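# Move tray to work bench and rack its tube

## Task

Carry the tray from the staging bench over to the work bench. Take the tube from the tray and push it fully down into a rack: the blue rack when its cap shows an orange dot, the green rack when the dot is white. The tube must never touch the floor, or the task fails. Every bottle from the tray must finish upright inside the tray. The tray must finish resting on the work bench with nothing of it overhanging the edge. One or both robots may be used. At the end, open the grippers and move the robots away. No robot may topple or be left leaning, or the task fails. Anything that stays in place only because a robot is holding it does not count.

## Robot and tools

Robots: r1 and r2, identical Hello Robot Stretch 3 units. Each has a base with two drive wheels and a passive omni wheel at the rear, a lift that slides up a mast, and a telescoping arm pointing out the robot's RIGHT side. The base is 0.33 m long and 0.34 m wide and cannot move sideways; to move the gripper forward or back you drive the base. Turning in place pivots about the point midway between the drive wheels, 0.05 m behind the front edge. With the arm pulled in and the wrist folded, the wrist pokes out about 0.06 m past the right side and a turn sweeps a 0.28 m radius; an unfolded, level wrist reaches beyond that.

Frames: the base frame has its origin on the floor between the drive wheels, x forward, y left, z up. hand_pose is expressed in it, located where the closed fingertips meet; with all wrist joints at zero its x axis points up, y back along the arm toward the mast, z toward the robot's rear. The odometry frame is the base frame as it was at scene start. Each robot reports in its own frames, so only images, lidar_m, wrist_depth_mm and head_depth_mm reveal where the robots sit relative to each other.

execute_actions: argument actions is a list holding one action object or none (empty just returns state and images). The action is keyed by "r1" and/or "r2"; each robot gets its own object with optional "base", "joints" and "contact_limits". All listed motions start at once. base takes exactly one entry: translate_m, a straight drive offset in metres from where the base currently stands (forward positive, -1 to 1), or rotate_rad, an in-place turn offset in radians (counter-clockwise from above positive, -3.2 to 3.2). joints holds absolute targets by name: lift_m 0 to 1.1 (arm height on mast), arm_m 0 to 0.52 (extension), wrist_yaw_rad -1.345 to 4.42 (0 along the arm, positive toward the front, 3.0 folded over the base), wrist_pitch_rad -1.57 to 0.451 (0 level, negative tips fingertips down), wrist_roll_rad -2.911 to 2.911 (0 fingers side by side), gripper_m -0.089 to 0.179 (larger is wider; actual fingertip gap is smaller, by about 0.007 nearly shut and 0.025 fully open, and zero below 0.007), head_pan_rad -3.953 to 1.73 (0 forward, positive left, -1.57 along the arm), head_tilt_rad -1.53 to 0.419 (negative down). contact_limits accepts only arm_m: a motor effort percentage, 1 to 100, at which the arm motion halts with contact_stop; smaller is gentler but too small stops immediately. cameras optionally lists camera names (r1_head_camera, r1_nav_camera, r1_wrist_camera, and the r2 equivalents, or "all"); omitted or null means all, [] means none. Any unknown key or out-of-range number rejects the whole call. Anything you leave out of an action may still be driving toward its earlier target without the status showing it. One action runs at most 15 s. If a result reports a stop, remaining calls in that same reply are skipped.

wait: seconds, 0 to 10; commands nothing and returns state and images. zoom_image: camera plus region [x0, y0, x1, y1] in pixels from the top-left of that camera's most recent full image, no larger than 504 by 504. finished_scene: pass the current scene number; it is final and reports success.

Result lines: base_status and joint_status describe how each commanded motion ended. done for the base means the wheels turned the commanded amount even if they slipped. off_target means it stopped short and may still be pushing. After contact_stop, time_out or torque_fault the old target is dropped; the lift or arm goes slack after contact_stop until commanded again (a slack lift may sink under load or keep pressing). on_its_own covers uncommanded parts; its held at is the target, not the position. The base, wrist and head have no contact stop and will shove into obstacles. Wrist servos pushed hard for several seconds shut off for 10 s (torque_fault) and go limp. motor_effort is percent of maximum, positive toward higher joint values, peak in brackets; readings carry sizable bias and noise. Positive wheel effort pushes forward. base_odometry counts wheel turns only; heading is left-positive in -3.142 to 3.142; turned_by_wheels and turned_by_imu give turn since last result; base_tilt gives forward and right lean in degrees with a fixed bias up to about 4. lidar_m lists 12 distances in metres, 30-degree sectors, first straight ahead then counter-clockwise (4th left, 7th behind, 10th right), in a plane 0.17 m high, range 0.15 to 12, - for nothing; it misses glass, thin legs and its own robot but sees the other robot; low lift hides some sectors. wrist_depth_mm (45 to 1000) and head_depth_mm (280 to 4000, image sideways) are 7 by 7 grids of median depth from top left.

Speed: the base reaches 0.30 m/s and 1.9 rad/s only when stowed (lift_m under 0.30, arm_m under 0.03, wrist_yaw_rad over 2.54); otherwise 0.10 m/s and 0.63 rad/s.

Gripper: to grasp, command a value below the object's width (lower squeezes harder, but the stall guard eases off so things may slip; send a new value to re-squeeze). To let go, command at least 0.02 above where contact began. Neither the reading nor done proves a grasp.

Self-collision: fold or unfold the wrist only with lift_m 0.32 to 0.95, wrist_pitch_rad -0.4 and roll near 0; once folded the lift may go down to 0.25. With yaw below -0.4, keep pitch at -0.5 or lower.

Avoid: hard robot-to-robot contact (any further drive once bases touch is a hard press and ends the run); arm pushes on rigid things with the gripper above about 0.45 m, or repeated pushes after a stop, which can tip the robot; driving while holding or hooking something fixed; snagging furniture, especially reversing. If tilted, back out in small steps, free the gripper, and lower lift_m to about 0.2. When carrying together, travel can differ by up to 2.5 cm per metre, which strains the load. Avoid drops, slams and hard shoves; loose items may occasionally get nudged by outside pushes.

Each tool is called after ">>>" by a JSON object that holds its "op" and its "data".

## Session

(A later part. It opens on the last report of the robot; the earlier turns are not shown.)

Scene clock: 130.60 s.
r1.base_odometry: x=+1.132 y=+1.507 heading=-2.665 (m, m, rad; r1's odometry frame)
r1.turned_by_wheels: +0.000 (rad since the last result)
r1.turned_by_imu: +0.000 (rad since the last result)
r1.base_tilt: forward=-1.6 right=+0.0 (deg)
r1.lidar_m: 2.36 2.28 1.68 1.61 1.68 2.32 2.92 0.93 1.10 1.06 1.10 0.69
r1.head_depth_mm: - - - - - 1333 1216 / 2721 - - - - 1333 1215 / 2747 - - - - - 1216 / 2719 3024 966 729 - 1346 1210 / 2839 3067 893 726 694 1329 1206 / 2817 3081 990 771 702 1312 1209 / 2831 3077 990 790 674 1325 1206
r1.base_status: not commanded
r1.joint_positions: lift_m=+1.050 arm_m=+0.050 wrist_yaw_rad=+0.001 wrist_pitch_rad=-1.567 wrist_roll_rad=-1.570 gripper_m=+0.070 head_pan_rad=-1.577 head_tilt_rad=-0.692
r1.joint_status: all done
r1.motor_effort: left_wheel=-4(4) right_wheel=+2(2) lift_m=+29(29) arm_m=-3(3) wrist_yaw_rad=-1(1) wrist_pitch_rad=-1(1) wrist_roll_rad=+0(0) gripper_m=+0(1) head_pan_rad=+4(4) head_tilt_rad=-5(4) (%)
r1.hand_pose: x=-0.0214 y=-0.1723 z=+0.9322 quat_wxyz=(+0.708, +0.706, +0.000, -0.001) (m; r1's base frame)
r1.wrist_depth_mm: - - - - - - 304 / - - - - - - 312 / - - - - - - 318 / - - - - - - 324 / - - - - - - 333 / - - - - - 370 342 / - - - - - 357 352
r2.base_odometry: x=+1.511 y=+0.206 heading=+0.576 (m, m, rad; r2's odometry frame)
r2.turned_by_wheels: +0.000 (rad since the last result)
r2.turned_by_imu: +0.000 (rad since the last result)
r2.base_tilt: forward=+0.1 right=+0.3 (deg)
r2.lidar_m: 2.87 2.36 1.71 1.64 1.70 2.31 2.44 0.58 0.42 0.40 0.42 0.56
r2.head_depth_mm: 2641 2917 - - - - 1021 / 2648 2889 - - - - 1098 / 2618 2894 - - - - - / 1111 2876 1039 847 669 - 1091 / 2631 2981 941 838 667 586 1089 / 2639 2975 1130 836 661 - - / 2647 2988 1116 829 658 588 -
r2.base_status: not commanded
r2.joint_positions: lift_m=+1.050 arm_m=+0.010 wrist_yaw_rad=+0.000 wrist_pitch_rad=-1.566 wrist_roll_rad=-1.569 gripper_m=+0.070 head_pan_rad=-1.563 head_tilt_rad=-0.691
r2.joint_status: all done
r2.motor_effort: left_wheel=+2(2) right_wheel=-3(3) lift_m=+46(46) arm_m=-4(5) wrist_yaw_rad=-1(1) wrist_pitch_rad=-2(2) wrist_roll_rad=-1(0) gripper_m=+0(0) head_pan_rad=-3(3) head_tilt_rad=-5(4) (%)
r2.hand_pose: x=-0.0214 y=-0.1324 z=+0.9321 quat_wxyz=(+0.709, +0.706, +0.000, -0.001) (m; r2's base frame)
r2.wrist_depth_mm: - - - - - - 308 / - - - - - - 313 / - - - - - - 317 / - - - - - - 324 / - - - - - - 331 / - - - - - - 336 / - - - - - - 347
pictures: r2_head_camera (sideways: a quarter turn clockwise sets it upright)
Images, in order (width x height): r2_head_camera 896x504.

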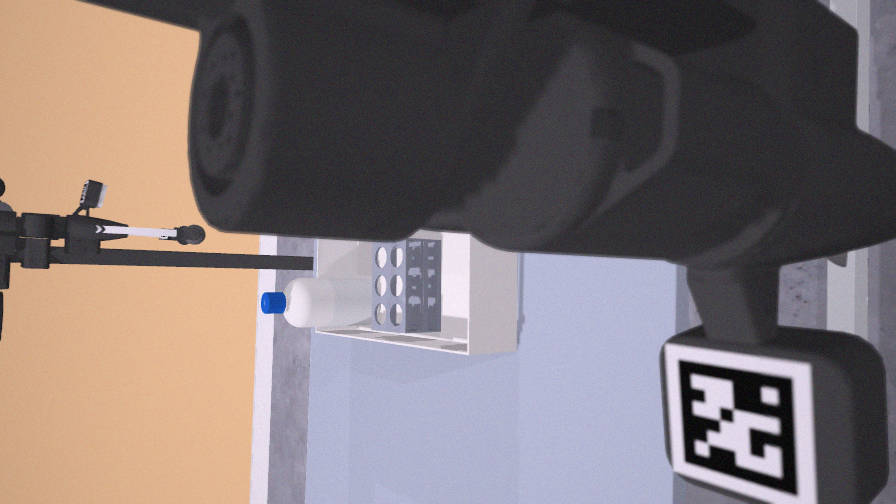

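>>> {"op": "execute_actions", "data": {"actions": [{"r1":{"base":{"translate_m":0.035},"joints":{"arm_m":0.0,"wrist_pitch_rad":-0.09,"wrist_roll_rad":0}},"r2":{"joints":{"lift_m":0.6,"head_tilt_rad":-0.55}}}], "cameras": []}}

>>> {"op": "execute_actions", "data": {"actions": [{"r1":{"joints":{"lift_m":0.79}}}], "cameras": ["r1_wrist_camera","r2_head_camera"]}}

Scene clock: 139.57 s.
r1.base_odometry: x=+1.101 y=+1.491 heading=-2.665 (m, m, rad; r1's odometry frame)
r1.turned_by_wheels: +0.000 (rad since the last result)
r1.turned_by_imu: +0.000 (rad since the last result)
r1.base_tilt: forward=-1.6 right=+0.0 (deg)
r1.lidar_m: 2.32 2.28 1.67 1.61 1.68 2.31 2.95 0.96 1.10 1.06 1.10 0.66
r1.head_depth_mm: 2820 - - - - 1337 1213 / 2764 - - - - - 1215 / 2760 - - - - 1308 1212 / 2696 - 920 728 661 1352 1215 / 2782 3071 922 770 659 1355 1210 / 2830 3089 991 793 659 1359 1205 / 2835 3072 989 791 659 1357 1208
r1.base_status: done
r1.joint_positions: lift_m=+1.050 arm_m=+0.002 wrist_yaw_rad=+0.001 wrist_pitch_rad=-0.114 wrist_roll_rad=-0.007 gripper_m=+0.070 head_pan_rad=-1.577 head_tilt_rad=-0.692
r1.joint_status: all done
joint sent to its limit — the command would take r1.arm_m past its lower limit, so that joint was sent only as far as its limit.
r1.motor_effort: left_wheel=-4(7) right_wheel=+3(5) lift_m=+30(29) arm_m=-3(5) wrist_yaw_rad=-1(2) wrist_pitch_rad=+11(11) wrist_roll_rad=+3(3) gripper_m=+0(1) head_pan_rad=+5(5) head_tilt_rad=-3(4) (%)
r1.hand_pose: x=-0.0213 y=-0.3986 z=+1.1356 quat_wxyz=(+0.709, +0.041, -0.703, -0.040) (m; r1's base frame)
r1.wrist_depth_mm: - - - - - - - / - - - - - - - / - - - - - - - / - - - - - - - / - - - - - - - / 768 740 682 697 - 821 843 / 569 565 577 569 549 650 638
r2.base_odometry: x=+1.511 y=+0.206 heading=+0.576 (m, m, rad; r2's odometry frame)
r2.turned_by_wheels: +0.000 (rad since the last result)
r2.turned_by_imu: +0.001 (rad since the last result)
r2.base_tilt: forward=+0.2 right=+0.4 (deg)
r2.lidar_m: 2.86 2.35 1.71 1.65 1.70 2.32 2.44 0.58 0.42 0.40 0.42 0.56
r2.head_depth_mm: 2641 2866 3248 1075 786 622 1192 / 2665 2932 3221 1063 711 619 1190 / 2581 2838 3242 1018 719 615 1186 / 1316 2817 3150 988 717 611 1178 / 2599 2911 3167 941 713 610 1180 / 2592 2859 3147 1028 761 605 1195 / 2621 2856 3119 1016 759 602 1181
r2.base_status: not commanded
r2.joint_positions: lift_m=+0.600 arm_m=+0.010 wrist_yaw_rad=+0.000 wrist_pitch_rad=-1.566 wrist_roll_rad=-1.569 gripper_m=+0.070 head_pan_rad=-1.563 head_tilt_rad=-0.557
r2.joint_status: all done
r2.motor_effort: left_wheel=+2(2) right_wheel=-3(3) lift_m=+32(41) arm_m=-4(4) wrist_yaw_rad=-1(1) wrist_pitch_rad=-2(2) wrist_roll_rad=-1(1) gripper_m=+0(0) head_pan_rad=-4(3) head_tilt_rad=+3(17) (%)
r2.hand_pose: x=-0.0214 y=-0.1324 z=+0.4826 quat_wxyz=(+0.709, +0.706, +0.000, -0.001) (m; r2's base frame)
r2.wrist_depth_mm: 642 628 626 628 614 611 602 / 655 650 652 630 630 614 613 / 674 662 646 647 643 630 622 / 684 673 - - 655 656 638 / 700 - - - 668 660 645 / - 706 - - 683 521 669 / 734 724 722 711 688 695 672
pictures: none
No camera images: the call's "cameras" was empty. Leave "cameras" out to get every camera's image.

Scene clock: 142.77 s.
r1.base_odometry: x=+1.101 y=+1.491 heading=-2.665 (m, m, rad; r1's odometry frame)
r1.turned_by_wheels: +0.000 (rad since the last result)
r1.turned_by_imu: +0.000 (rad since the last result)
r1.base_tilt: forward=-1.6 right=+0.0 (deg)
r1.lidar_m: 2.32 2.29 1.67 1.61 1.68 2.31 2.95 0.96 1.10 1.06 1.10 0.66
r1.head_depth_mm: 2826 3072 1004 737 665 1367 - / 2850 3075 957 701 665 1362 - / 2790 3014 971 731 663 - - / 1456 1346 894 729 661 - 1200 / 2777 3055 922 770 660 1354 1209 / 2831 3074 991 792 659 1350 1207 / 2813 3081 989 791 658 1351 1208
r1.base_status: not commanded
r1.joint_positions: lift_m=+0.790 arm_m=+0.002 wrist_yaw_rad=+0.001 wrist_pitch_rad=-0.112 wrist_roll_rad=-0.007 gripper_m=+0.070 head_pan_rad=-1.577 head_tilt_rad=-0.692
r1.joint_status: all done
r1.motor_effort: left_wheel=-4(4) right_wheel=+2(2) lift_m=+23(25) arm_m=-3(3) wrist_yaw_rad=-1(1) wrist_pitch_rad=+10(11) wrist_roll_rad=+3(3) gripper_m=+0(0) head_pan_rad=+4(5) head_tilt_rad=-4(3) (%)
r1.hand_pose: x=-0.0213 y=-0.3986 z=+0.8762 quat_wxyz=(+0.709, +0.040, -0.703, -0.040) (m; r1's base frame)
r1.wrist_depth_mm: - - - - - - - / - - - - - - - / - - - - - - - / 522 538 597 546 505 748 904 / 407 422 332 328 333 340 521 / 306 314 310 333 - 342 370 / 248 253 255 263 268 278 282
r2.base_odometry: x=+1.511 y=+0.206 heading=+0.576 (m, m, rad; r2's odometry frame)
r2.turned_by_wheels: +0.000 (rad since the last result)
r2.turned_by_imu: +0.000 (rad since the last result)
r2.base_tilt: forward=+0.0 right=+0.2 (deg)
r2.lidar_m: 2.86 2.36 1.71 1.65 1.70 2.32 2.43 0.58 0.42 0.40 0.42 0.56
r2.head_depth_mm: 2633 2899 3266 1078 784 623 1190 / 2619 2886 3224 1060 710 619 1189 / 2587 2903 3201 1018 714 616 1180 / 2611 1483 3118 993 716 611 1175 / 2593 2833 3158 940 710 610 1173 / 2616 2890 3165 1028 762 605 1185 / 2628 2884 3156 1014 755 602 1189
r2.base_status: not commanded
r2.joint_positions: lift_m=+0.600 arm_m=+0.010 wrist_yaw_rad=+0.000 wrist_pitch_rad=-1.566 wrist_roll_rad=-1.569 gripper_m=+0.070 head_pan_rad=-1.563 head_tilt_rad=-0.557
r2.joint_status: not commanded
r2.motor_effort: left_wheel=+2(2) right_wheel=-3(3) lift_m=+32(32) arm_m=-4(4) wrist_yaw_rad=-1(1) wrist_pitch_rad=-2(2) wrist_roll_rad=-1(1) gripper_m=+0(0) head_pan_rad=-3(3) head_tilt_rad=+3(3) (%)
r2.hand_pose: x=-0.0214 y=-0.1324 z=+0.4826 quat_wxyz=(+0.709, +0.706, +0.000, -0.001) (m; r2's base frame)
r2.wrist_depth_mm: 645 635 627 624 616 611 600 / 656 648 639 629 618 612 613 / 665 662 651 645 643 635 627 / 682 682 - - 648 644 642 / 701 - - - 670 655 649 / - 705 - - 689 520 671 / 748 731 717 709 702 694 683
pictures: r1_wrist_camera, r2_head_camera (sideways: a quarter turn clockwise sets it upright)
Images, in order (width x height): r1_wrist_camera 644x364, r2_head_camera 896x504.

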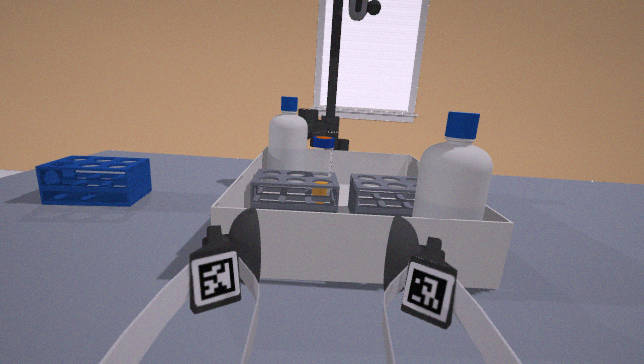

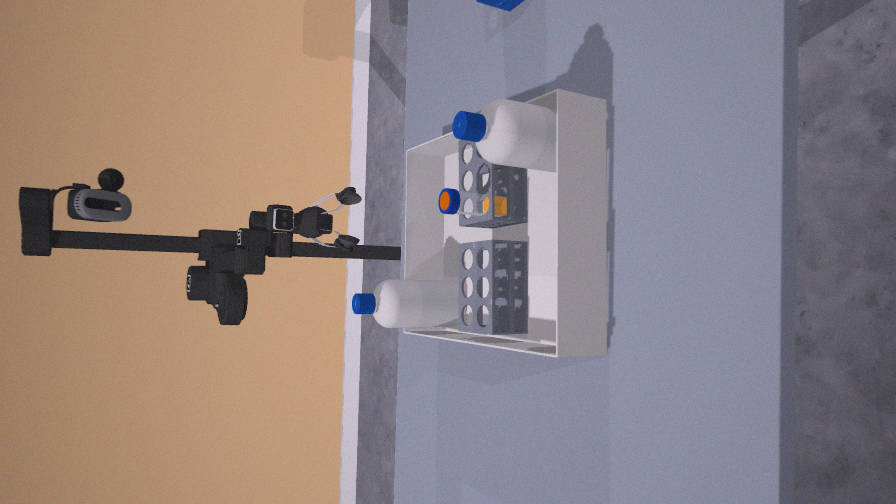

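>>> {"op": "execute_actions", "data": {"actions": [{"r1":{"joints":{"arm_m":0.26}}}], "cameras": ["r1_wrist_camera","r2_head_camera"]}}

>>> {"op": "zoom_image", "data": {"camera": "r2_head_camera", "region": [300, 80, 640, 340]}}

Scene clock: 151.10 s.
r1.base_odometry: x=+1.101 y=+1.491 heading=-2.665 (m, m, rad; r1's odometry frame)
r1.turned_by_wheels: +0.000 (rad since the last result)
r1.turned_by_imu: +0.000 (rad since the last result)
r1.base_tilt: forward=-1.6 right=-0.1 (deg)
r1.lidar_m: 2.32 2.28 1.67 1.61 1.68 2.31 2.95 0.96 1.10 1.06 1.11 0.66
r1.head_depth_mm: 2810 3084 1003 769 - - - / 2820 3073 957 - 648 1362 1211 / 2842 3032 986 - 646 1358 1209 / 1461 1348 928 760 646 1361 1213 / 2771 3079 921 772 661 1364 1209 / 2821 3039 989 790 660 1354 1209 / 2851 3046 987 788 658 1349 1206
r1.base_status: not commanded
r1.joint_positions: lift_m=+0.790 arm_m=+0.260 wrist_yaw_rad=+0.000 wrist_pitch_rad=-0.112 wrist_roll_rad=-0.006 gripper_m=+0.070 head_pan_rad=-1.577 head_tilt_rad=-0.692
r1.joint_status: all done
r1.motor_effort: left_wheel=-5(5) right_wheel=+2(3) lift_m=+24(23) arm_m=+3(2) wrist_yaw_rad=-1(0) wrist_pitch_rad=+10(11) wrist_roll_rad=+2(3) gripper_m=+1(0) head_pan_rad=+5(5) head_tilt_rad=-4(3) (%)
r1.hand_pose: x=-0.0214 y=-0.6566 z=+0.8762 quat_wxyz=(+0.708, +0.040, -0.704, -0.040) (m; r1's base frame)
r1.wrist_depth_mm: - - - - - - - / - - - - - - - / - - - - - - - / 603 634 410 445 - - - / 401 414 335 416 452 352 511 / 302 231 262 257 - 262 220 / 244 218 233 240 241 243 128
r2.base_odometry: x=+1.511 y=+0.206 heading=+0.576 (m, m, rad; r2's odometry frame)
r2.turned_by_wheels: +0.000 (rad since the last result)
r2.turned_by_imu: +0.000 (rad since the last result)
r2.base_tilt: forward=+0.1 right=+0.4 (deg)
r2.lidar_m: 2.86 2.36 1.71 1.65 1.70 2.32 2.44 0.58 0.42 0.40 0.42 0.56
r2.head_depth_mm: 2637 2871 3235 1072 789 622 1194 / 2638 2916 3245 1063 711 619 1185 / 2557 2880 3197 997 715 615 1186 / 2575 1489 1670 989 716 613 1179 / 2612 2838 3121 942 710 610 1174 / 2606 2887 3139 1025 762 606 1196 / 2593 2835 3158 1014 757 601 1186
r2.base_status: not commanded
r2.joint_positions: lift_m=+0.600 arm_m=+0.010 wrist_yaw_rad=+0.000 wrist_pitch_rad=-1.566 wrist_roll_rad=-1.569 gripper_m=+0.070 head_pan_rad=-1.563 head_tilt_rad=-0.557
r2.joint_status: not commanded
r2.motor_effort: left_wheel=+2(2) right_wheel=-3(3) lift_m=+32(33) arm_m=-4(4) wrist_yaw_rad=-1(1) wrist_pitch_rad=-2(2) wrist_roll_rad=-1(1) gripper_m=+0(0) head_pan_rad=-4(3) head_tilt_rad=+3(3) (%)
r2.hand_pose: x=-0.0214 y=-0.1324 z=+0.4826 quat_wxyz=(+0.709, +0.706, +0.000, -0.001) (m; r2's base frame)
r2.wrist_depth_mm: 644 639 624 622 610 602 599 / 651 649 642 631 635 616 612 / 678 662 656 641 642 630 631 / 679 680 - - 654 645 631 / 704 - - - 666 655 654 / - 707 - - 685 522 660 / 738 723 723 706 698 694 681
pictures: r1_wrist_camera, r2_head_camera (sideways: a quarter turn clockwise sets it upright)
Images, in order (width x height): r1_wrist_camera 644x364, r2_head_camera 896x504.

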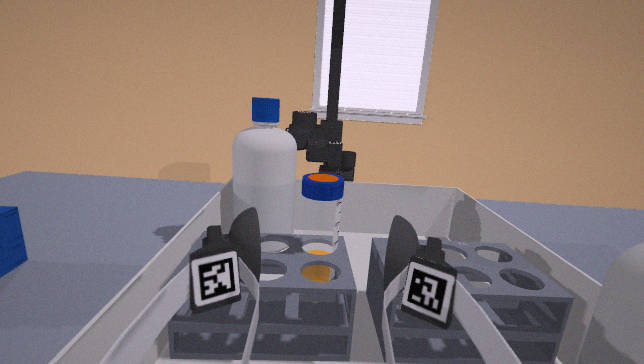

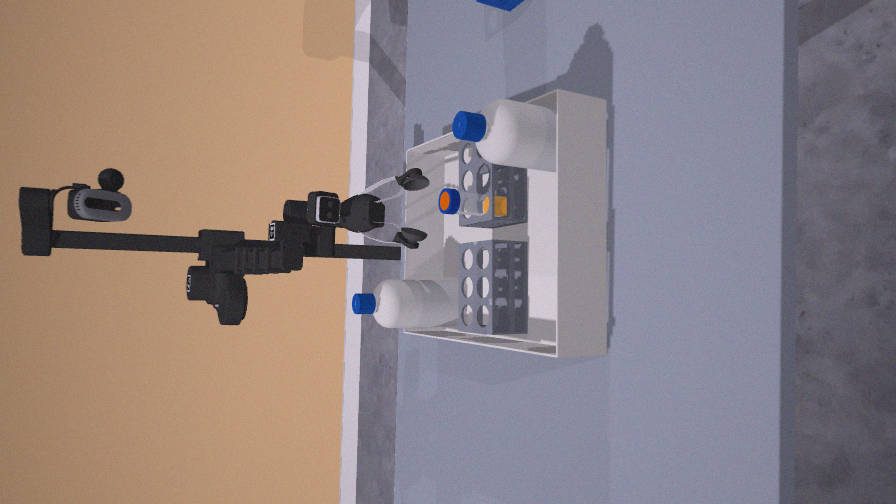

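Region (300, 80, 640, 340) of r2_head_camera's 896x504 image, scaled by 1.482, with more detail than that image has; it fills the top 385 rows of this view, and the rest is white.

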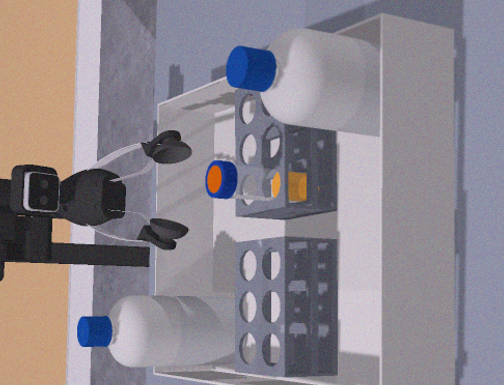

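>>> {"op": "execute_actions", "data": {"actions": [{"r1":{"base":{"translate_m":0.004},"joints":{"arm_m":0.352,"gripper_m":0.062}}}], "cameras": ["r1_wrist_camera","r2_head_camera"]}}

>>> {"op": "zoom_image", "data": {"camera": "r2_head_camera", "region": [300, 80, 640, 340]}}

Scene clock: 156.63 s.
r1.base_odometry: x=+1.098 y=+1.489 heading=-2.665 (m, m, rad; r1's odometry frame)
r1.turned_by_wheels: +0.000 (rad since the last result)
r1.turned_by_imu: +0.000 (rad since the last result)
r1.base_tilt: forward=-1.6 right=-0.1 (deg)
r1.lidar_m: 2.32 2.28 1.67 1.61 1.68 2.31 2.95 0.97 1.10 1.06 1.10 0.66
r1.head_depth_mm: 2842 3067 1001 734 - - 1193 / 2809 3029 970 - 650 1371 1216 / 2837 3032 978 723 663 1362 1214 / 1483 1342 915 727 662 1359 1208 / 2782 3070 923 789 661 1354 1210 / 2798 3079 994 792 660 1353 1209 / 2848 3060 987 792 658 1354 1202
r1.base_status: done
r1.joint_positions: lift_m=+0.790 arm_m=+0.352 wrist_yaw_rad=+0.000 wrist_pitch_rad=-0.112 wrist_roll_rad=-0.006 gripper_m=+0.062 head_pan_rad=-1.577 head_tilt_rad=-0.692
r1.joint_status: all done
r1.motor_effort: left_wheel=-4(6) right_wheel=+2(7) lift_m=+23(23) arm_m=+3(2) wrist_yaw_rad=-1(0) wrist_pitch_rad=+10(10) wrist_roll_rad=+2(2) gripper_m=+0(48) head_pan_rad=+5(5) head_tilt_rad=-3(3) (%)
r1.hand_pose: x=-0.0214 y=-0.7486 z=+0.8762 quat_wxyz=(+0.708, +0.040, -0.704, -0.040) (m; r1's base frame)
r1.wrist_depth_mm: - - - - - - - / - - - - - - - / - - 283 - - - - / - - 266 760 - - - / 399 412 277 184 359 354 517 / 304 240 279 310 332 305 257 / 244 169 174 177 203 194 190
r2.base_odometry: x=+1.511 y=+0.206 heading=+0.576 (m, m, rad; r2's odometry frame)
r2.turned_by_wheels: +0.000 (rad since the last result)
r2.turned_by_imu: +0.000 (rad since the last result)
r2.base_tilt: forward=+0.1 right=+0.3 (deg)
r2.lidar_m: 2.86 2.36 1.71 1.65 1.70 2.31 2.43 0.58 0.42 0.40 0.42 0.56
r2.head_depth_mm: 2650 2927 3221 1073 788 623 1190 / 2636 2900 3228 1060 712 618 1187 / 2570 2905 3118 933 715 616 1181 / 2589 2793 3042 986 717 612 1174 / 2653 2840 3160 941 711 610 1178 / 2633 2874 3171 1019 761 606 1199 / 2591 2889 3125 1019 756 603 1193
r2.base_status: not commanded
r2.joint_positions: lift_m=+0.600 arm_m=+0.010 wrist_yaw_rad=+0.000 wrist_pitch_rad=-1.566 wrist_roll_rad=-1.569 gripper_m=+0.070 head_pan_rad=-1.563 head_tilt_rad=-0.557
r2.joint_status: not commanded
r2.motor_effort: left_wheel=+1(2) right_wheel=-3(3) lift_m=+33(33) arm_m=-4(4) wrist_yaw_rad=-1(1) wrist_pitch_rad=-2(2) wrist_roll_rad=-1(1) gripper_m=+0(1) head_pan_rad=-3(3) head_tilt_rad=+3(4) (%)
r2.hand_pose: x=-0.0214 y=-0.1324 z=+0.4826 quat_wxyz=(+0.709, +0.706, +0.000, -0.001) (m; r2's base frame)
r2.wrist_depth_mm: 638 638 631 626 610 606 600 / 657 644 646 637 626 625 615 / 668 654 645 648 636 636 622 / 677 679 - - 660 645 635 / 696 - - - 666 655 646 / - 706 - - 695 514 671 / 732 725 711 706 701 686 679
pictures: r1_wrist_camera, r2_head_camera (sideways: a quarter turn clockwise sets it upright)
Images, in order (width x height): r1_wrist_camera 644x364, r2_head_camera 896x504.

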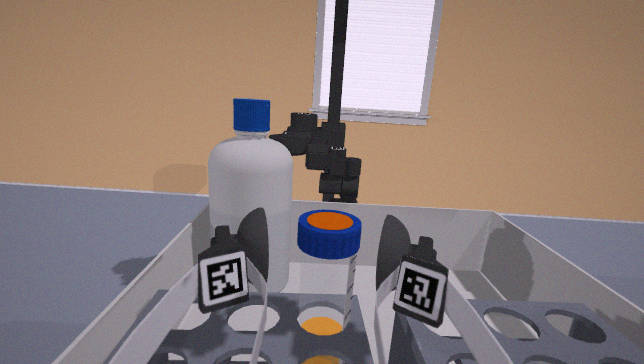

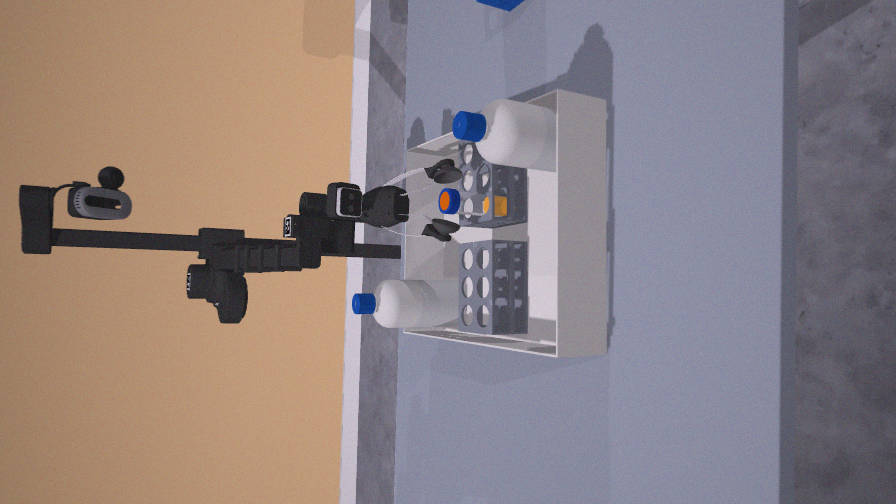

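Region (300, 80, 640, 340) of r2_head_camera's 896x504 image, scaled by 1.482, with more detail than that image has; it fills the top 385 rows of this view, and the rest is white.

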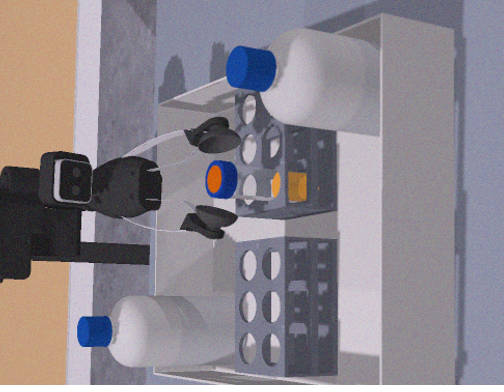

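>>> {"op": "execute_actions", "data": {"actions": [{"r1":{"joints":{"arm_m":0.366,"wrist_pitch_rad":-0.125}}}], "cameras": ["r1_wrist_camera"]}}

>>> {"op": "execute_actions", "data": {"actions": [{"r1":{"joints":{"gripper_m":0.0}}}], "cameras": ["r1_wrist_camera"]}}

>>> {"op": "execute_actions", "data": {"actions": [{"r1":{"joints":{"lift_m":1.0}},"r2":{"base":{"translate_m":-0.4}}}], "cameras": ["r1_wrist_camera","r1_head_camera"]}}

Scene clock: 163.97 s.
r1.base_odometry: x=+1.098 y=+1.489 heading=-2.665 (m, m, rad; r1's odometry frame)
r1.turned_by_wheels: +0.000 (rad since the last result)
r1.turned_by_imu: +0.000 (rad since the last result)
r1.base_tilt: forward=-1.6 right=-0.1 (deg)
r1.lidar_m: 2.32 2.28 1.67 1.62 1.68 2.31 2.96 0.97 1.10 1.06 1.10 0.66
r1.head_depth_mm: 2854 3041 1001 736 - - 1194 / 2826 3020 971 - 649 1361 1215 / 2847 3001 980 714 663 1356 1213 / 1481 1345 906 727 664 1356 1211 / 2784 3085 926 790 663 1352 1207 / 2842 3045 989 793 660 1351 1210 / 2804 3065 989 790 657 1350 1203
r1.base_status: not commanded
r1.joint_positions: lift_m=+0.790 arm_m=+0.366 wrist_yaw_rad=+0.000 wrist_pitch_rad=-0.140 wrist_roll_rad=-0.006 gripper_m=+0.062 head_pan_rad=-1.577 head_tilt_rad=-0.692
r1.joint_status: all done
r1.motor_effort: left_wheel=-5(4) right_wheel=+2(2) lift_m=+23(23) arm_m=+2(4) wrist_yaw_rad=-1(0) wrist_pitch_rad=+7(9) wrist_roll_rad=+2(2) gripper_m=+0(0) head_pan_rad=+5(5) head_tilt_rad=-3(5) (%)
r1.hand_pose: x=-0.0214 y=-0.7611 z=+0.8693 quat_wxyz=(+0.708, +0.050, -0.703, -0.049) (m; r1's base frame)
r1.wrist_depth_mm: - - - - - - - / - - - - - - - / - - 260 939 - - - / 549 - 251 733 - - - / 374 387 272 156 346 344 474 / 287 209 269 306 311 306 234 / 222 158 163 166 200 189 181
r2.base_odometry: x=+1.511 y=+0.206 heading=+0.576 (m, m, rad; r2's odometry frame)
r2.turned_by_wheels: +0.000 (rad since the last result)
r2.turned_by_imu: +0.000 (rad since the last result)
r2.base_tilt: forward=+0.1 right=+0.3 (deg)
r2.lidar_m: 2.85 2.36 1.71 1.65 1.70 2.31 2.44 0.58 0.42 0.40 0.41 0.56
r2.head_depth_mm: 2641 2904 3259 1074 787 622 1198 / 2653 2891 3212 1059 711 620 1193 / 2534 2889 3126 914 717 616 1183 / 2593 2769 1135 987 716 612 1174 / 2614 2868 3154 942 711 610 1168 / 2601 2862 3140 1026 760 605 1196 / 2637 2909 3132 1015 759 603 1192
r2.base_status: not commanded
r2.joint_positions: lift_m=+0.600 arm_m=+0.010 wrist_yaw_rad=+0.000 wrist_pitch_rad=-1.566 wrist_roll_rad=-1.569 gripper_m=+0.070 head_pan_rad=-1.563 head_tilt_rad=-0.557
r2.joint_status: not commanded
r2.motor_effort: left_wheel=+2(2) right_wheel=-3(3) lift_m=+32(33) arm_m=-4(4) wrist_yaw_rad=-1(1) wrist_pitch_rad=-2(2) wrist_roll_rad=-1(1) gripper_m=+0(1) head_pan_rad=-3(4) head_tilt_rad=+4(3) (%)
r2.hand_pose: x=-0.0214 y=-0.1324 z=+0.4826 quat_wxyz=(+0.709, +0.706, +0.000, -0.001) (m; r2's base frame)
r2.wrist_depth_mm: 648 637 633 626 622 612 600 / 665 654 645 634 626 613 612 / 677 654 646 640 644 627 628 / 694 675 - - 660 644 633 / 699 - - - 669 660 653 / - 702 - - 682 520 662 / 742 719 718 713 696 686 680
pictures: r1_wrist_camera
Images, in order (width x height): r1_wrist_camera 644x364.

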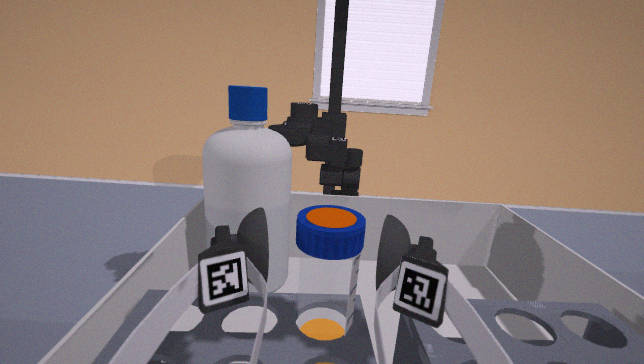

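Scene clock: 165.07 s.
r1.base_odometry: x=+1.098 y=+1.489 heading=-2.665 (m, m, rad; r1's odometry frame)
r1.turned_by_wheels: +0.000 (rad since the last result)
r1.turned_by_imu: +0.000 (rad since the last result)
r1.base_tilt: forward=-1.6 right=+0.0 (deg)
r1.lidar_m: 2.32 2.29 1.67 1.61 1.68 2.31 2.95 0.97 1.10 1.06 1.10 0.66
r1.head_depth_mm: 2830 3079 1002 737 - - 1191 / 2833 3063 974 - 648 1357 1215 / 2801 2978 975 713 663 1359 1207 / 1482 1343 910 729 661 1349 1207 / 2798 3054 925 790 660 1352 1208 / 2824 3080 992 790 660 1349 1212 / 2812 3086 991 789 658 1354 1207
r1.base_status: not commanded
r1.joint_positions: lift_m=+0.790 arm_m=+0.366 wrist_yaw_rad=-0.001 wrist_pitch_rad=-0.142 wrist_roll_rad=-0.006 gripper_m=+0.001 head_pan_rad=-1.577 head_tilt_rad=-0.692
r1.joint_status: all done
r1.motor_effort: left_wheel=-4(5) right_wheel=+2(3) lift_m=+24(24) arm_m=+2(2) wrist_yaw_rad=+1(0) wrist_pitch_rad=+8(8) wrist_roll_rad=+2(2) gripper_m=-15(99) head_pan_rad=+5(5) head_tilt_rad=-3(4) (%)
r1.hand_pose: x=-0.0216 y=-0.7609 z=+0.8687 quat_wxyz=(+0.708, +0.050, -0.703, -0.051) (m; r1's base frame)
r1.wrist_depth_mm: - - - - - - - / - - - - - - - / - - 257 948 - - - / 548 - 252 735 - - - / 373 380 266 151 347 344 474 / 287 211 - 198 332 303 234 / 221 159 161 165 199 187 179
r2.base_odometry: x=+1.511 y=+0.206 heading=+0.576 (m, m, rad; r2's odometry frame)
r2.turned_by_wheels: +0.000 (rad since the last result)
r2.turned_by_imu: +0.000 (rad since the last result)
r2.base_tilt: forward=+0.2 right=+0.2 (deg)
r2.lidar_m: 2.86 2.36 1.71 1.64 1.70 2.32 2.44 0.58 0.42 0.40 0.42 0.56
r2.head_depth_mm: 2649 2920 3231 1068 786 623 1194 / 2625 2859 3203 1060 711 619 1185 / 2572 2911 3117 920 716 615 1180 / 2606 2768 1133 989 716 612 1174 / 2649 2818 3175 940 711 609 1169 / 2595 2884 3162 1027 759 606 1198 / 2602 2875 3128 1021 757 604 1188
r2.base_status: not commanded
r2.joint_positions: lift_m=+0.600 arm_m=+0.010 wrist_yaw_rad=+0.000 wrist_pitch_rad=-1.566 wrist_roll_rad=-1.569 gripper_m=+0.070 head_pan_rad=-1.563 head_tilt_rad=-0.557
r2.joint_status: not commanded
r2.motor_effort: left_wheel=+2(2) right_wheel=-3(3) lift_m=+32(32) arm_m=-4(4) wrist_yaw_rad=-1(1) wrist_pitch_rad=-2(2) wrist_roll_rad=-1(1) gripper_m=+0(1) head_pan_rad=-3(3) head_tilt_rad=+3(3) (%)
r2.hand_pose: x=-0.0214 y=-0.1324 z=+0.4826 quat_wxyz=(+0.709, +0.706, +0.000, -0.001) (m; r2's base frame)
r2.wrist_depth_mm: 649 634 633 618 618 604 601 / 658 645 645 635 625 615 612 / 673 658 653 643 640 632 621 / 686 683 - - 655 644 639 / 699 - - - 670 653 658 / - 705 - - 687 520 671 / 736 721 715 710 700 690 683
pictures: r1_wrist_camera
Images, in order (width x height): r1_wrist_camera 644x364.

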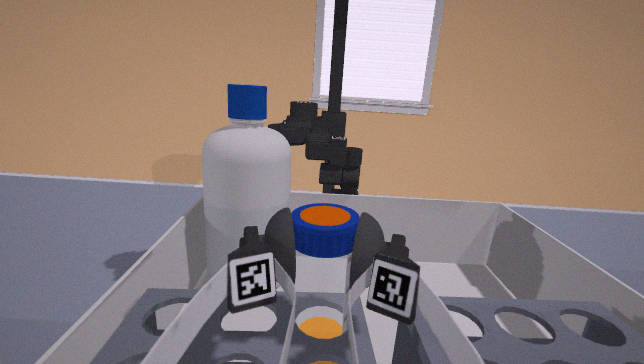

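Scene clock: 170.13 s.
r1.base_odometry: x=+1.098 y=+1.489 heading=-2.665 (m, m, rad; r1's odometry frame)
r1.turned_by_wheels: +0.000 (rad since the last result)
r1.turned_by_imu: +0.000 (rad since the last result)
r1.base_tilt: forward=-1.6 right=+0.0 (deg)
r1.lidar_m: 2.32 2.27 1.67 1.61 1.68 2.31 2.96 0.97 1.10 1.06 1.10 0.65
r1.head_depth_mm: - 3079 1005 722 665 1358 1216 / - 2963 960 699 665 1357 1218 / - 2981 969 731 662 1358 1216 / 2799 2980 921 729 662 1356 1211 / 2813 3105 925 791 661 1358 1211 / 2763 1511 989 792 660 1356 1208 / 2728 1422 986 791 657 1356 1201
r1.base_status: not commanded
r1.joint_positions: lift_m=+1.000 arm_m=+0.366 wrist_yaw_rad=-0.001 wrist_pitch_rad=-0.144 wrist_roll_rad=-0.006 gripper_m=+0.001 head_pan_rad=-1.577 head_tilt_rad=-0.692
r1.joint_status: all done
r1.motor_effort: left_wheel=-5(4) right_wheel=+3(3) lift_m=+29(31) arm_m=+2(2) wrist_yaw_rad=+1(1) wrist_pitch_rad=+9(9) wrist_roll_rad=+2(2) gripper_m=-15(16) head_pan_rad=+5(5) head_tilt_rad=-4(3) (%)
r1.hand_pose: x=-0.0216 y=-0.7608 z=+1.0779 quat_wxyz=(+0.707, +0.051, -0.703, -0.051) (m; r1's base frame)
r1.wrist_depth_mm: - - - - - - - / - - - - - - - / - - - - - - - / - - - - - - - / - - - 151 - - - / 597 853 - - - - - / 489 498 322 267 531 550 552
r2.base_odometry: x=+1.176 y=-0.012 heading=+0.576 (m, m, rad; r2's odometry frame)
r2.turned_by_wheels: +0.000 (rad since the last result)
r2.turned_by_imu: -0.003 (rad since the last result)
r2.base_tilt: forward=+0.1 right=+0.3 (deg)
r2.lidar_m: 3.27 2.36 1.70 1.64 1.69 2.29 2.05 2.26 0.42 0.41 0.42 0.57
r2.head_depth_mm: 2662 2883 3195 2620 1841 622 1160 / 2601 2893 3298 1185 783 618 790 / 2644 2905 3198 1056 777 614 1213 / 2647 2892 3170 1045 774 612 1199 / 2629 2891 3160 1035 767 610 1200 / 1332 2839 3114 980 760 608 1191 / 2531 877 3148 1008 704 603 1192
r2.base_status: done
r2.joint_positions: lift_m=+0.600 arm_m=+0.010 wrist_yaw_rad=+0.000 wrist_pitch_rad=-1.566 wrist_roll_rad=-1.569 gripper_m=+0.070 head_pan_rad=-1.563 head_tilt_rad=-0.557
r2.joint_status: not commanded
r2.motor_effort: left_wheel=+2(3) right_wheel=-3(6) lift_m=+32(33) arm_m=-4(4) wrist_yaw_rad=-1(1) wrist_pitch_rad=-2(2) wrist_roll_rad=-1(1) gripper_m=+1(1) head_pan_rad=-3(3) head_tilt_rad=+2(3) (%)
r2.hand_pose: x=-0.0214 y=-0.1324 z=+0.4826 quat_wxyz=(+0.709, +0.706, +0.000, -0.001) (m; r2's base frame)
r2.wrist_depth_mm: 644 638 628 631 615 606 596 / 650 650 639 635 633 614 617 / 668 659 653 650 643 629 626 / 691 674 - - 648 646 637 / 699 - - - 668 649 652 / - 714 - - 687 517 664 / 732 718 723 703 698 689 427
pictures: r1_head_camera (sideways: a quarter turn clockwise sets it upright), r1_wrist_camera
Images, in order (width x height): r1_head_camera 896x504, r1_wrist_camera 644x364.

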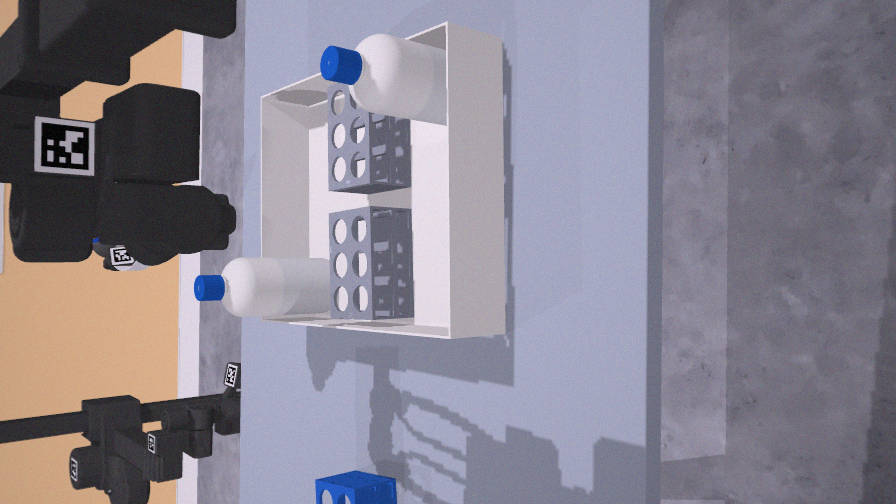

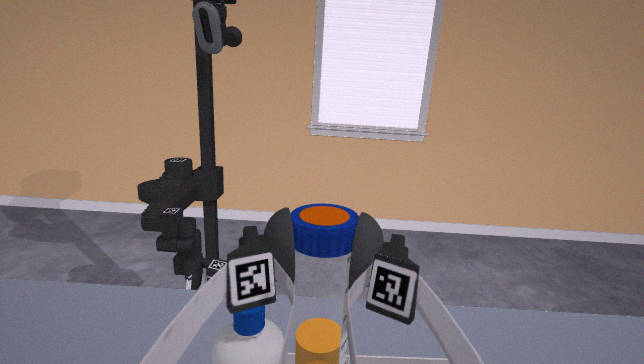

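>>> {"op": "execute_actions", "data": {"actions": [{"r1":{"base":{"translate_m":0.36}}}], "cameras": ["r1_head_camera","r2_head_camera"]}}

Scene clock: 177.47 s.
r1.base_odometry: x=+0.778 y=+1.324 heading=-2.666 (m, m, rad; r1's odometry frame)
r1.turned_by_wheels: +0.000 (rad since the last result)
r1.turned_by_imu: -0.001 (rad since the last result)
r1.base_tilt: forward=-1.7 right=+0.0 (deg)
r1.lidar_m: 1.97 2.28 1.68 1.61 1.68 2.30 3.30 1.30 1.10 1.06 0.44 2.19
r1.head_depth_mm: - 3074 912 791 666 1359 1221 / - 3024 1003 799 664 1357 1218 / - 2217 997 797 662 1360 1211 / 2693 1316 992 794 662 1362 1211 / 2750 3055 992 793 659 1354 1210 / 2820 3040 1031 792 660 783 1118 / 2800 3103 2427 1875 659 1327 1211
r1.base_status: done
r1.joint_positions: lift_m=+1.000 arm_m=+0.366 wrist_yaw_rad=-0.001 wrist_pitch_rad=-0.144 wrist_roll_rad=-0.006 gripper_m=+0.001 head_pan_rad=-1.577 head_tilt_rad=-0.692
r1.joint_status: not commanded
r1.motor_effort: left_wheel=-4(6) right_wheel=+2(5) lift_m=+29(29) arm_m=+3(3) wrist_yaw_rad=+1(1) wrist_pitch_rad=+9(9) wrist_roll_rad=+2(2) gripper_m=-16(15) head_pan_rad=+5(5) head_tilt_rad=-4(3) (%)
r1.hand_pose: x=-0.0216 y=-0.7608 z=+1.0779 quat_wxyz=(+0.707, +0.051, -0.703, -0.051) (m; r1's base frame)
r1.wrist_depth_mm: - - - - - - - / - - - - - - - / - - - - - - - / - - - - - - - / - - - 151 - - - / - - - 879 - - - / - - 516 336 528 552 346
r2.base_odometry: x=+1.176 y=-0.012 heading=+0.576 (m, m, rad; r2's odometry frame)
r2.turned_by_wheels: +0.000 (rad since the last result)
r2.turned_by_imu: +0.001 (rad since the last result)
r2.base_tilt: forward=+0.1 right=+0.2 (deg)
r2.lidar_m: 3.26 2.37 1.71 1.64 1.69 2.30 2.04 2.27 0.42 0.41 0.42 0.57
r2.head_depth_mm: 2641 2901 3238 2602 1844 622 1160 / 2651 2898 3251 1175 781 620 790 / 2603 2860 3224 1053 776 615 1213 / 1367 881 1729 1043 770 612 1208 / 2586 2869 3160 1034 767 609 1203 / 2616 2861 3167 981 762 606 1203 / 2616 2864 3153 1011 704 602 1187
r2.base_status: not commanded
r2.joint_positions: lift_m=+0.600 arm_m=+0.010 wrist_yaw_rad=+0.000 wrist_pitch_rad=-1.566 wrist_roll_rad=-1.569 gripper_m=+0.070 head_pan_rad=-1.563 head_tilt_rad=-0.557
r2.joint_status: not commanded
r2.motor_effort: left_wheel=+2(2) right_wheel=-2(3) lift_m=+32(32) arm_m=-4(4) wrist_yaw_rad=-1(0) wrist_pitch_rad=-2(2) wrist_roll_rad=-1(1) gripper_m=+0(1) head_pan_rad=-3(4) head_tilt_rad=+4(3) (%)
r2.hand_pose: x=-0.0214 y=-0.1324 z=+0.4826 quat_wxyz=(+0.709, +0.706, +0.000, -0.001) (m; r2's base frame)
r2.wrist_depth_mm: 647 635 634 623 611 608 601 / 659 649 640 640 633 615 606 / 664 667 646 638 637 637 624 / 691 669 - - 659 643 633 / 698 - - - 672 653 655 / - 712 - - 687 518 667 / 731 727 725 710 695 687 426
pictures: r1_head_camera (sideways: a quarter turn clockwise sets it upright), r2_head_camera (sideways: a quarter turn clockwise sets it upright)
Images, in order (width x height): r1_head_camera 896x504, r2_head_camera 896x504.

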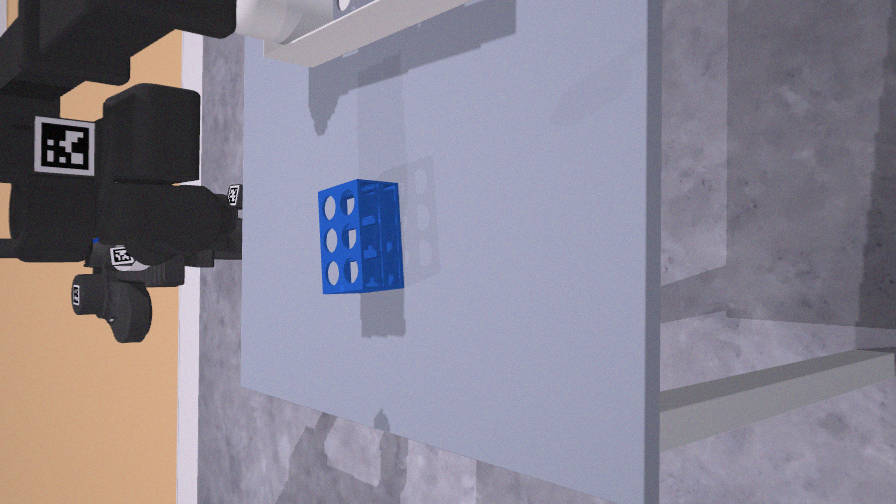

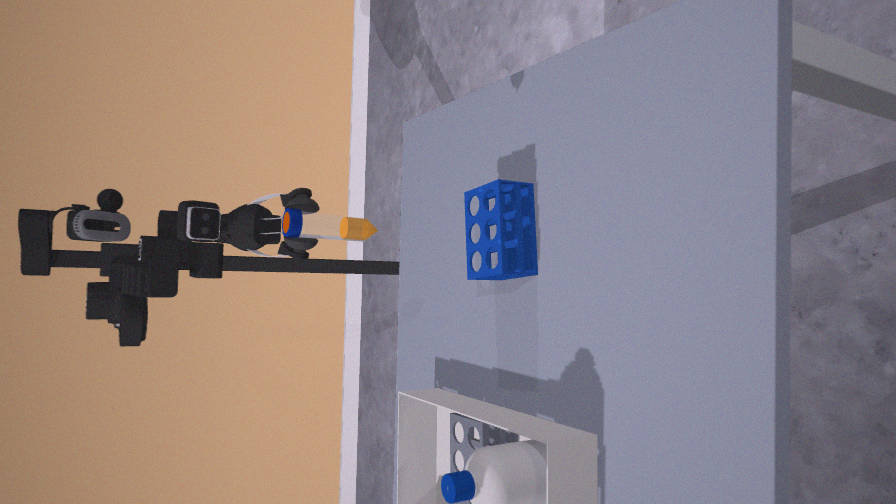

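>>> {"op": "execute_actions", "data": {"actions": [{"r1":{"joints":{"arm_m":0.357,"lift_m":0.85}}}], "cameras": ["r2_head_camera","r1_wrist_camera"]}}

>>> {"op": "zoom_image", "data": {"camera": "r2_head_camera", "region": [360, 160, 560, 300]}}

Scene clock: 182.67 s.
r1.base_odometry: x=+0.778 y=+1.324 heading=-2.666 (m, m, rad; r1's odometry frame)
r1.turned_by_wheels: +0.000 (rad since the last result)
r1.turned_by_imu: +0.000 (rad since the last result)
r1.base_tilt: forward=-1.6 right=+0.0 (deg)
r1.lidar_m: 1.97 2.28 1.67 1.61 1.68 2.30 3.29 1.30 1.10 1.06 0.44 2.19
r1.head_depth_mm: 2833 3061 912 - - 1332 1215 / 2846 3082 - 798 663 1357 1217 / 2837 3094 - 785 662 1358 1212 / 2701 1337 967 783 662 1362 1213 / 2718 3098 995 794 661 1352 1204 / 2839 3063 1026 790 659 786 1112 / 2809 3045 2431 1879 659 1322 1206
r1.base_status: not commanded
r1.joint_positions: lift_m=+0.850 arm_m=+0.357 wrist_yaw_rad=-0.001 wrist_pitch_rad=-0.144 wrist_roll_rad=-0.006 gripper_m=+0.001 head_pan_rad=-1.577 head_tilt_rad=-0.692
r1.joint_status: all done
r1.motor_effort: left_wheel=-4(4) right_wheel=+2(2) lift_m=+23(25) arm_m=-3(4) wrist_yaw_rad=+0(0) wrist_pitch_rad=+9(9) wrist_roll_rad=+2(2) gripper_m=-15(15) head_pan_rad=+5(5) head_tilt_rad=-3(3) (%)
r1.hand_pose: x=-0.0216 y=-0.7524 z=+0.9281 quat_wxyz=(+0.707, +0.051, -0.703, -0.051) (m; r1's base frame)
r1.wrist_depth_mm: - - - - - - - / - - - - - - - / - - - - - - - / - - - - - - - / - - 554 151 577 - 301 / - 392 - 392 451 410 297 / - 312 296 215 322 341 290
r2.base_odometry: x=+1.176 y=-0.012 heading=+0.576 (m, m, rad; r2's odometry frame)
r2.turned_by_wheels: +0.000 (rad since the last result)
r2.turned_by_imu: +0.000 (rad since the last result)
r2.base_tilt: forward=+0.2 right=+0.2 (deg)
r2.lidar_m: 3.27 2.36 1.71 1.64 1.70 2.30 2.04 2.26 0.42 0.41 0.42 0.57
r2.head_depth_mm: 2643 2908 3275 2608 1869 622 1167 / 2617 2938 3238 1177 782 619 789 / 2590 2928 3204 1048 778 616 1212 / 1358 2771 962 941 771 614 1203 / 2619 2783 3146 1037 768 608 1199 / 2599 2895 3147 979 762 607 1194 / 2627 2891 3131 1012 702 603 1193
r2.base_status: not commanded
r2.joint_positions: lift_m=+0.600 arm_m=+0.010 wrist_yaw_rad=+0.000 wrist_pitch_rad=-1.566 wrist_roll_rad=-1.569 gripper_m=+0.070 head_pan_rad=-1.563 head_tilt_rad=-0.557
r2.joint_status: not commanded
r2.motor_effort: left_wheel=+2(2) right_wheel=-2(2) lift_m=+32(32) arm_m=-4(4) wrist_yaw_rad=-1(0) wrist_pitch_rad=-2(2) wrist_roll_rad=-1(1) gripper_m=+0(1) head_pan_rad=-3(3) head_tilt_rad=+3(3) (%)
r2.hand_pose: x=-0.0214 y=-0.1324 z=+0.4826 quat_wxyz=(+0.709, +0.706, +0.000, -0.001) (m; r2's base frame)
r2.wrist_depth_mm: 652 634 630 618 618 608 595 / 658 644 636 635 629 615 606 / 674 667 658 652 636 637 628 / 680 682 - - 662 641 642 / 689 - - - 663 655 647 / - 713 - - 683 518 667 / 736 720 716 708 699 694 429
pictures: r1_wrist_camera, r2_head_camera (sideways: a quarter turn clockwise sets it upright)
Images, in order (width x height): r1_wrist_camera 644x364, r2_head_camera 896x504.

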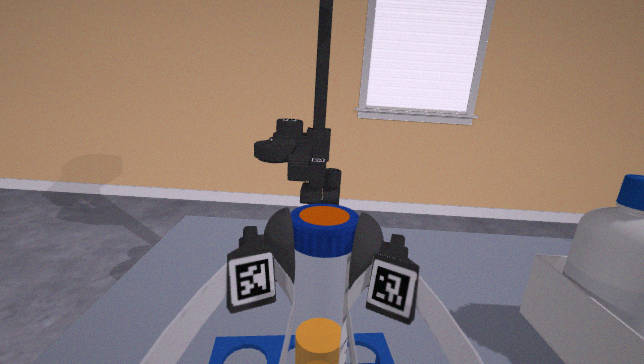

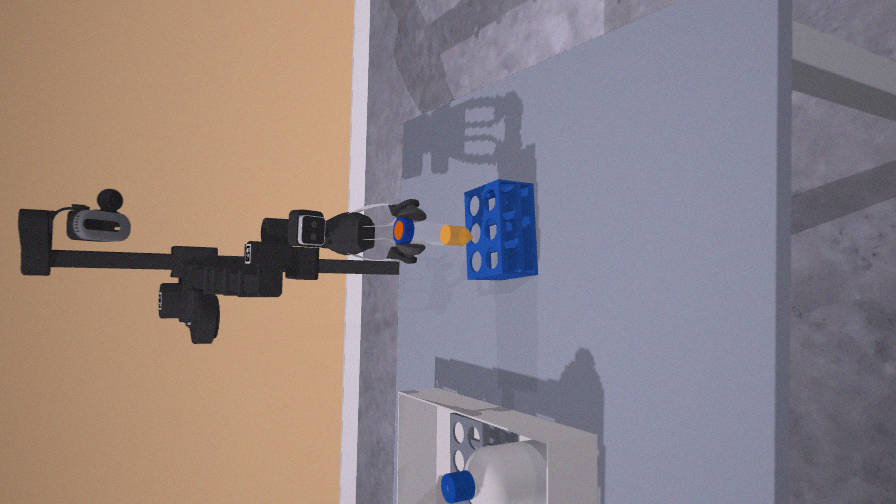

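Region (360, 160, 560, 300) of r2_head_camera's 896x504 image, scaled by 2.520, with more detail than that image has; it fills the top 353 rows of this view, and the rest is white.

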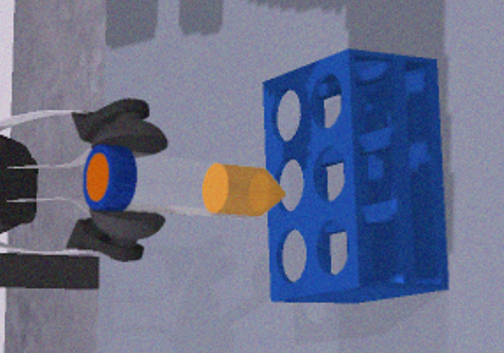

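>>> {"op": "execute_actions", "data": {"actions": [{"r1":{"base":{"translate_m":0.005},"joints":{"arm_m":0.349}}}], "cameras": []}}

>>> {"op": "execute_actions", "data": {"actions": [{"r1":{"joints":{"lift_m":0.828}}}], "cameras": ["r2_head_camera"]}}

>>> {"op": "zoom_image", "data": {"camera": "r2_head_camera", "region": [360, 160, 560, 300]}}

Scene clock: 187.63 s.
r1.base_odometry: x=+0.773 y=+1.322 heading=-2.666 (m, m, rad; r1's odometry frame)
r1.turned_by_wheels: +0.000 (rad since the last result)
r1.turned_by_imu: +0.000 (rad since the last result)
r1.base_tilt: forward=-1.6 right=+0.0 (deg)
r1.lidar_m: 1.97 2.28 1.67 1.61 1.67 2.30 3.31 1.31 1.10 1.06 0.44 2.19
r1.head_depth_mm: 2835 3070 907 - - 1339 1217 / 2832 3085 - 775 665 1366 1218 / 2812 3145 - 775 663 1360 1212 / 1488 1347 960 783 662 1350 1210 / 2754 3088 993 792 661 1349 1210 / 2824 3048 1029 791 659 785 1149 / 2823 3059 2415 1929 660 1354 1210
r1.base_status: done
r1.joint_positions: lift_m=+0.850 arm_m=+0.349 wrist_yaw_rad=-0.001 wrist_pitch_rad=-0.144 wrist_roll_rad=-0.006 gripper_m=+0.001 head_pan_rad=-1.577 head_tilt_rad=-0.692
r1.joint_status: all done
r1.motor_effort: left_wheel=-4(5) right_wheel=+2(7) lift_m=+23(24) arm_m=-3(4) wrist_yaw_rad=+0(0) wrist_pitch_rad=+9(9) wrist_roll_rad=+2(2) gripper_m=-15(15) head_pan_rad=+5(5) head_tilt_rad=-5(4) (%)
r1.hand_pose: x=-0.0216 y=-0.7444 z=+0.9281 quat_wxyz=(+0.707, +0.051, -0.703, -0.051) (m; r1's base frame)
r1.wrist_depth_mm: - - - - - - - / - - - - - - - / - - - - - - - / - - - - - - - / - - 554 151 576 587 303 / - 391 - 389 441 406 304 / - 314 309 208 321 346 298
r2.base_odometry: x=+1.176 y=-0.012 heading=+0.576 (m, m, rad; r2's odometry frame)
r2.turned_by_wheels: +0.000 (rad since the last result)
r2.turned_by_imu: +0.000 (rad since the last result)
r2.base_tilt: forward=+0.1 right=+0.3 (deg)
r2.lidar_m: 3.25 2.36 1.71 1.64 1.70 2.29 2.04 2.26 0.42 0.41 0.42 0.57
r2.head_depth_mm: 2626 2913 3221 2623 1844 622 1161 / 2646 2908 3243 1180 783 619 788 / 2580 2925 3200 1050 776 615 1213 / 1397 2769 976 884 772 613 1209 / 2632 2785 3181 1035 767 609 1204 / 2604 2895 3164 978 761 607 1198 / 2603 2891 3193 1016 705 603 1189
r2.base_status: not commanded
r2.joint_positions: lift_m=+0.600 arm_m=+0.010 wrist_yaw_rad=+0.000 wrist_pitch_rad=-1.566 wrist_roll_rad=-1.569 gripper_m=+0.070 head_pan_rad=-1.563 head_tilt_rad=-0.557
r2.joint_status: not commanded
r2.motor_effort: left_wheel=+2(2) right_wheel=-3(3) lift_m=+32(33) arm_m=-4(4) wrist_yaw_rad=-1(1) wrist_pitch_rad=-2(2) wrist_roll_rad=-1(1) gripper_m=+1(1) head_pan_rad=-2(3) head_tilt_rad=+3(3) (%)
r2.hand_pose: x=-0.0214 y=-0.1324 z=+0.4826 quat_wxyz=(+0.709, +0.706, +0.000, -0.001) (m; r2's base frame)
r2.wrist_depth_mm: 640 635 634 623 614 613 600 / 648 657 646 632 628 618 610 / 674 662 657 643 643 630 628 / 693 684 - - 663 639 640 / 707 - - - 661 657 659 / - 718 - - 689 521 666 / 733 721 711 694 706 692 429
pictures: none
No camera images: the call's "cameras" was empty. Leave "cameras" out to get every camera's image.

Scene clock: 188.57 s.
r1.base_odometry: x=+0.773 y=+1.322 heading=-2.666 (m, m, rad; r1's odometry frame)
r1.turned_by_wheels: +0.000 (rad since the last result)
r1.turned_by_imu: +0.000 (rad since the last result)
r1.base_tilt: forward=-1.6 right=-0.1 (deg)
r1.lidar_m: 1.96 2.29 1.67 1.61 1.68 2.30 3.31 1.30 1.10 1.06 0.44 2.20
r1.head_depth_mm: 2844 3061 911 800 - - 1206 / 2849 3065 - 775 656 1357 1209 / 2841 3093 - 764 664 1354 1215 / 1483 1336 993 771 662 1356 1207 / 2754 3063 995 790 661 1357 1207 / 2847 3075 1029 791 659 785 1144 / 2839 3035 2438 1941 659 1352 1204
r1.base_status: not commanded
r1.joint_positions: lift_m=+0.828 arm_m=+0.349 wrist_yaw_rad=-0.001 wrist_pitch_rad=-0.144 wrist_roll_rad=-0.006 gripper_m=+0.001 head_pan_rad=-1.577 head_tilt_rad=-0.692
r1.joint_status: all done
r1.motor_effort: left_wheel=-4(4) right_wheel=+2(2) lift_m=+24(23) arm_m=-3(3) wrist_yaw_rad=+0(0) wrist_pitch_rad=+9(9) wrist_roll_rad=+2(2) gripper_m=-16(16) head_pan_rad=+5(4) head_tilt_rad=-3(4) (%)
r1.hand_pose: x=-0.0216 y=-0.7444 z=+0.9061 quat_wxyz=(+0.707, +0.051, -0.703, -0.051) (m; r1's base frame)
r1.wrist_depth_mm: - - - - - - - / - - - - - - - / - - - - - - - / - - - - - - - / - - 508 152 526 535 303 / - 353 - 353 408 374 297 / 297 286 234 194 271 313 285
r2.base_odometry: x=+1.176 y=-0.012 heading=+0.576 (m, m, rad; r2's odometry frame)
r2.turned_by_wheels: +0.000 (rad since the last result)
r2.turned_by_imu: +0.000 (rad since the last result)
r2.base_tilt: forward=+0.1 right=+0.4 (deg)
r2.lidar_m: 3.26 2.35 1.71 1.64 1.70 2.30 2.05 2.26 0.42 0.41 0.42 0.57
r2.head_depth_mm: 2618 2938 3237 2595 1853 623 1162 / 2649 2920 3247 1181 783 619 787 / 2605 2900 3248 1050 775 616 1210 / 1396 2742 971 995 771 611 1207 / 2602 2806 3198 1038 764 608 1200 / 2623 2936 3136 981 761 605 1196 / 2654 2872 3142 1011 704 601 1193
r2.base_status: not commanded
r2.joint_positions: lift_m=+0.600 arm_m=+0.010 wrist_yaw_rad=+0.000 wrist_pitch_rad=-1.566 wrist_roll_rad=-1.569 gripper_m=+0.070 head_pan_rad=-1.563 head_tilt_rad=-0.557
r2.joint_status: not commanded
r2.motor_effort: left_wheel=+2(2) right_wheel=-3(3) lift_m=+33(33) arm_m=-4(4) wrist_yaw_rad=-1(1) wrist_pitch_rad=-2(2) wrist_roll_rad=-1(1) gripper_m=+1(0) head_pan_rad=-3(3) head_tilt_rad=+4(3) (%)
r2.hand_pose: x=-0.0214 y=-0.1324 z=+0.4826 quat_wxyz=(+0.709, +0.706, +0.000, -0.001) (m; r2's base frame)
r2.wrist_depth_mm: 643 634 627 615 616 606 600 / 658 646 634 636 633 618 605 / 668 664 656 638 636 630 626 / 688 685 - - 654 646 643 / 699 - - - 663 657 656 / - 711 - - 689 523 656 / 738 727 708 704 699 698 427
pictures: r2_head_camera (sideways: a quarter turn clockwise sets it upright)
Images, in order (width x height): r2_head_camera 896x504.

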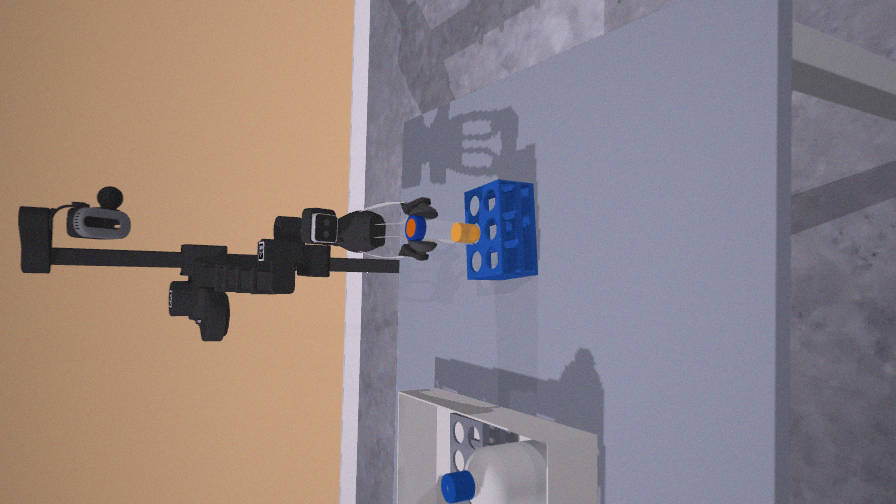

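Region (360, 160, 560, 300) of r2_head_camera's 896x504 image, scaled by 2.520, with more detail than that image has; it fills the top 353 rows of this view, and the rest is white.

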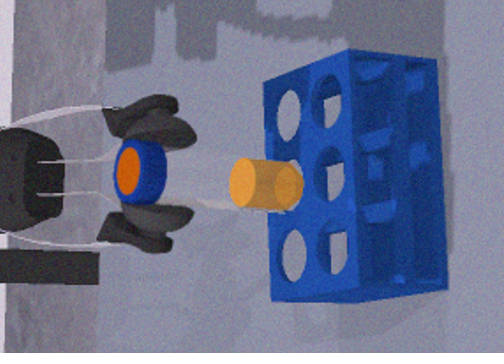

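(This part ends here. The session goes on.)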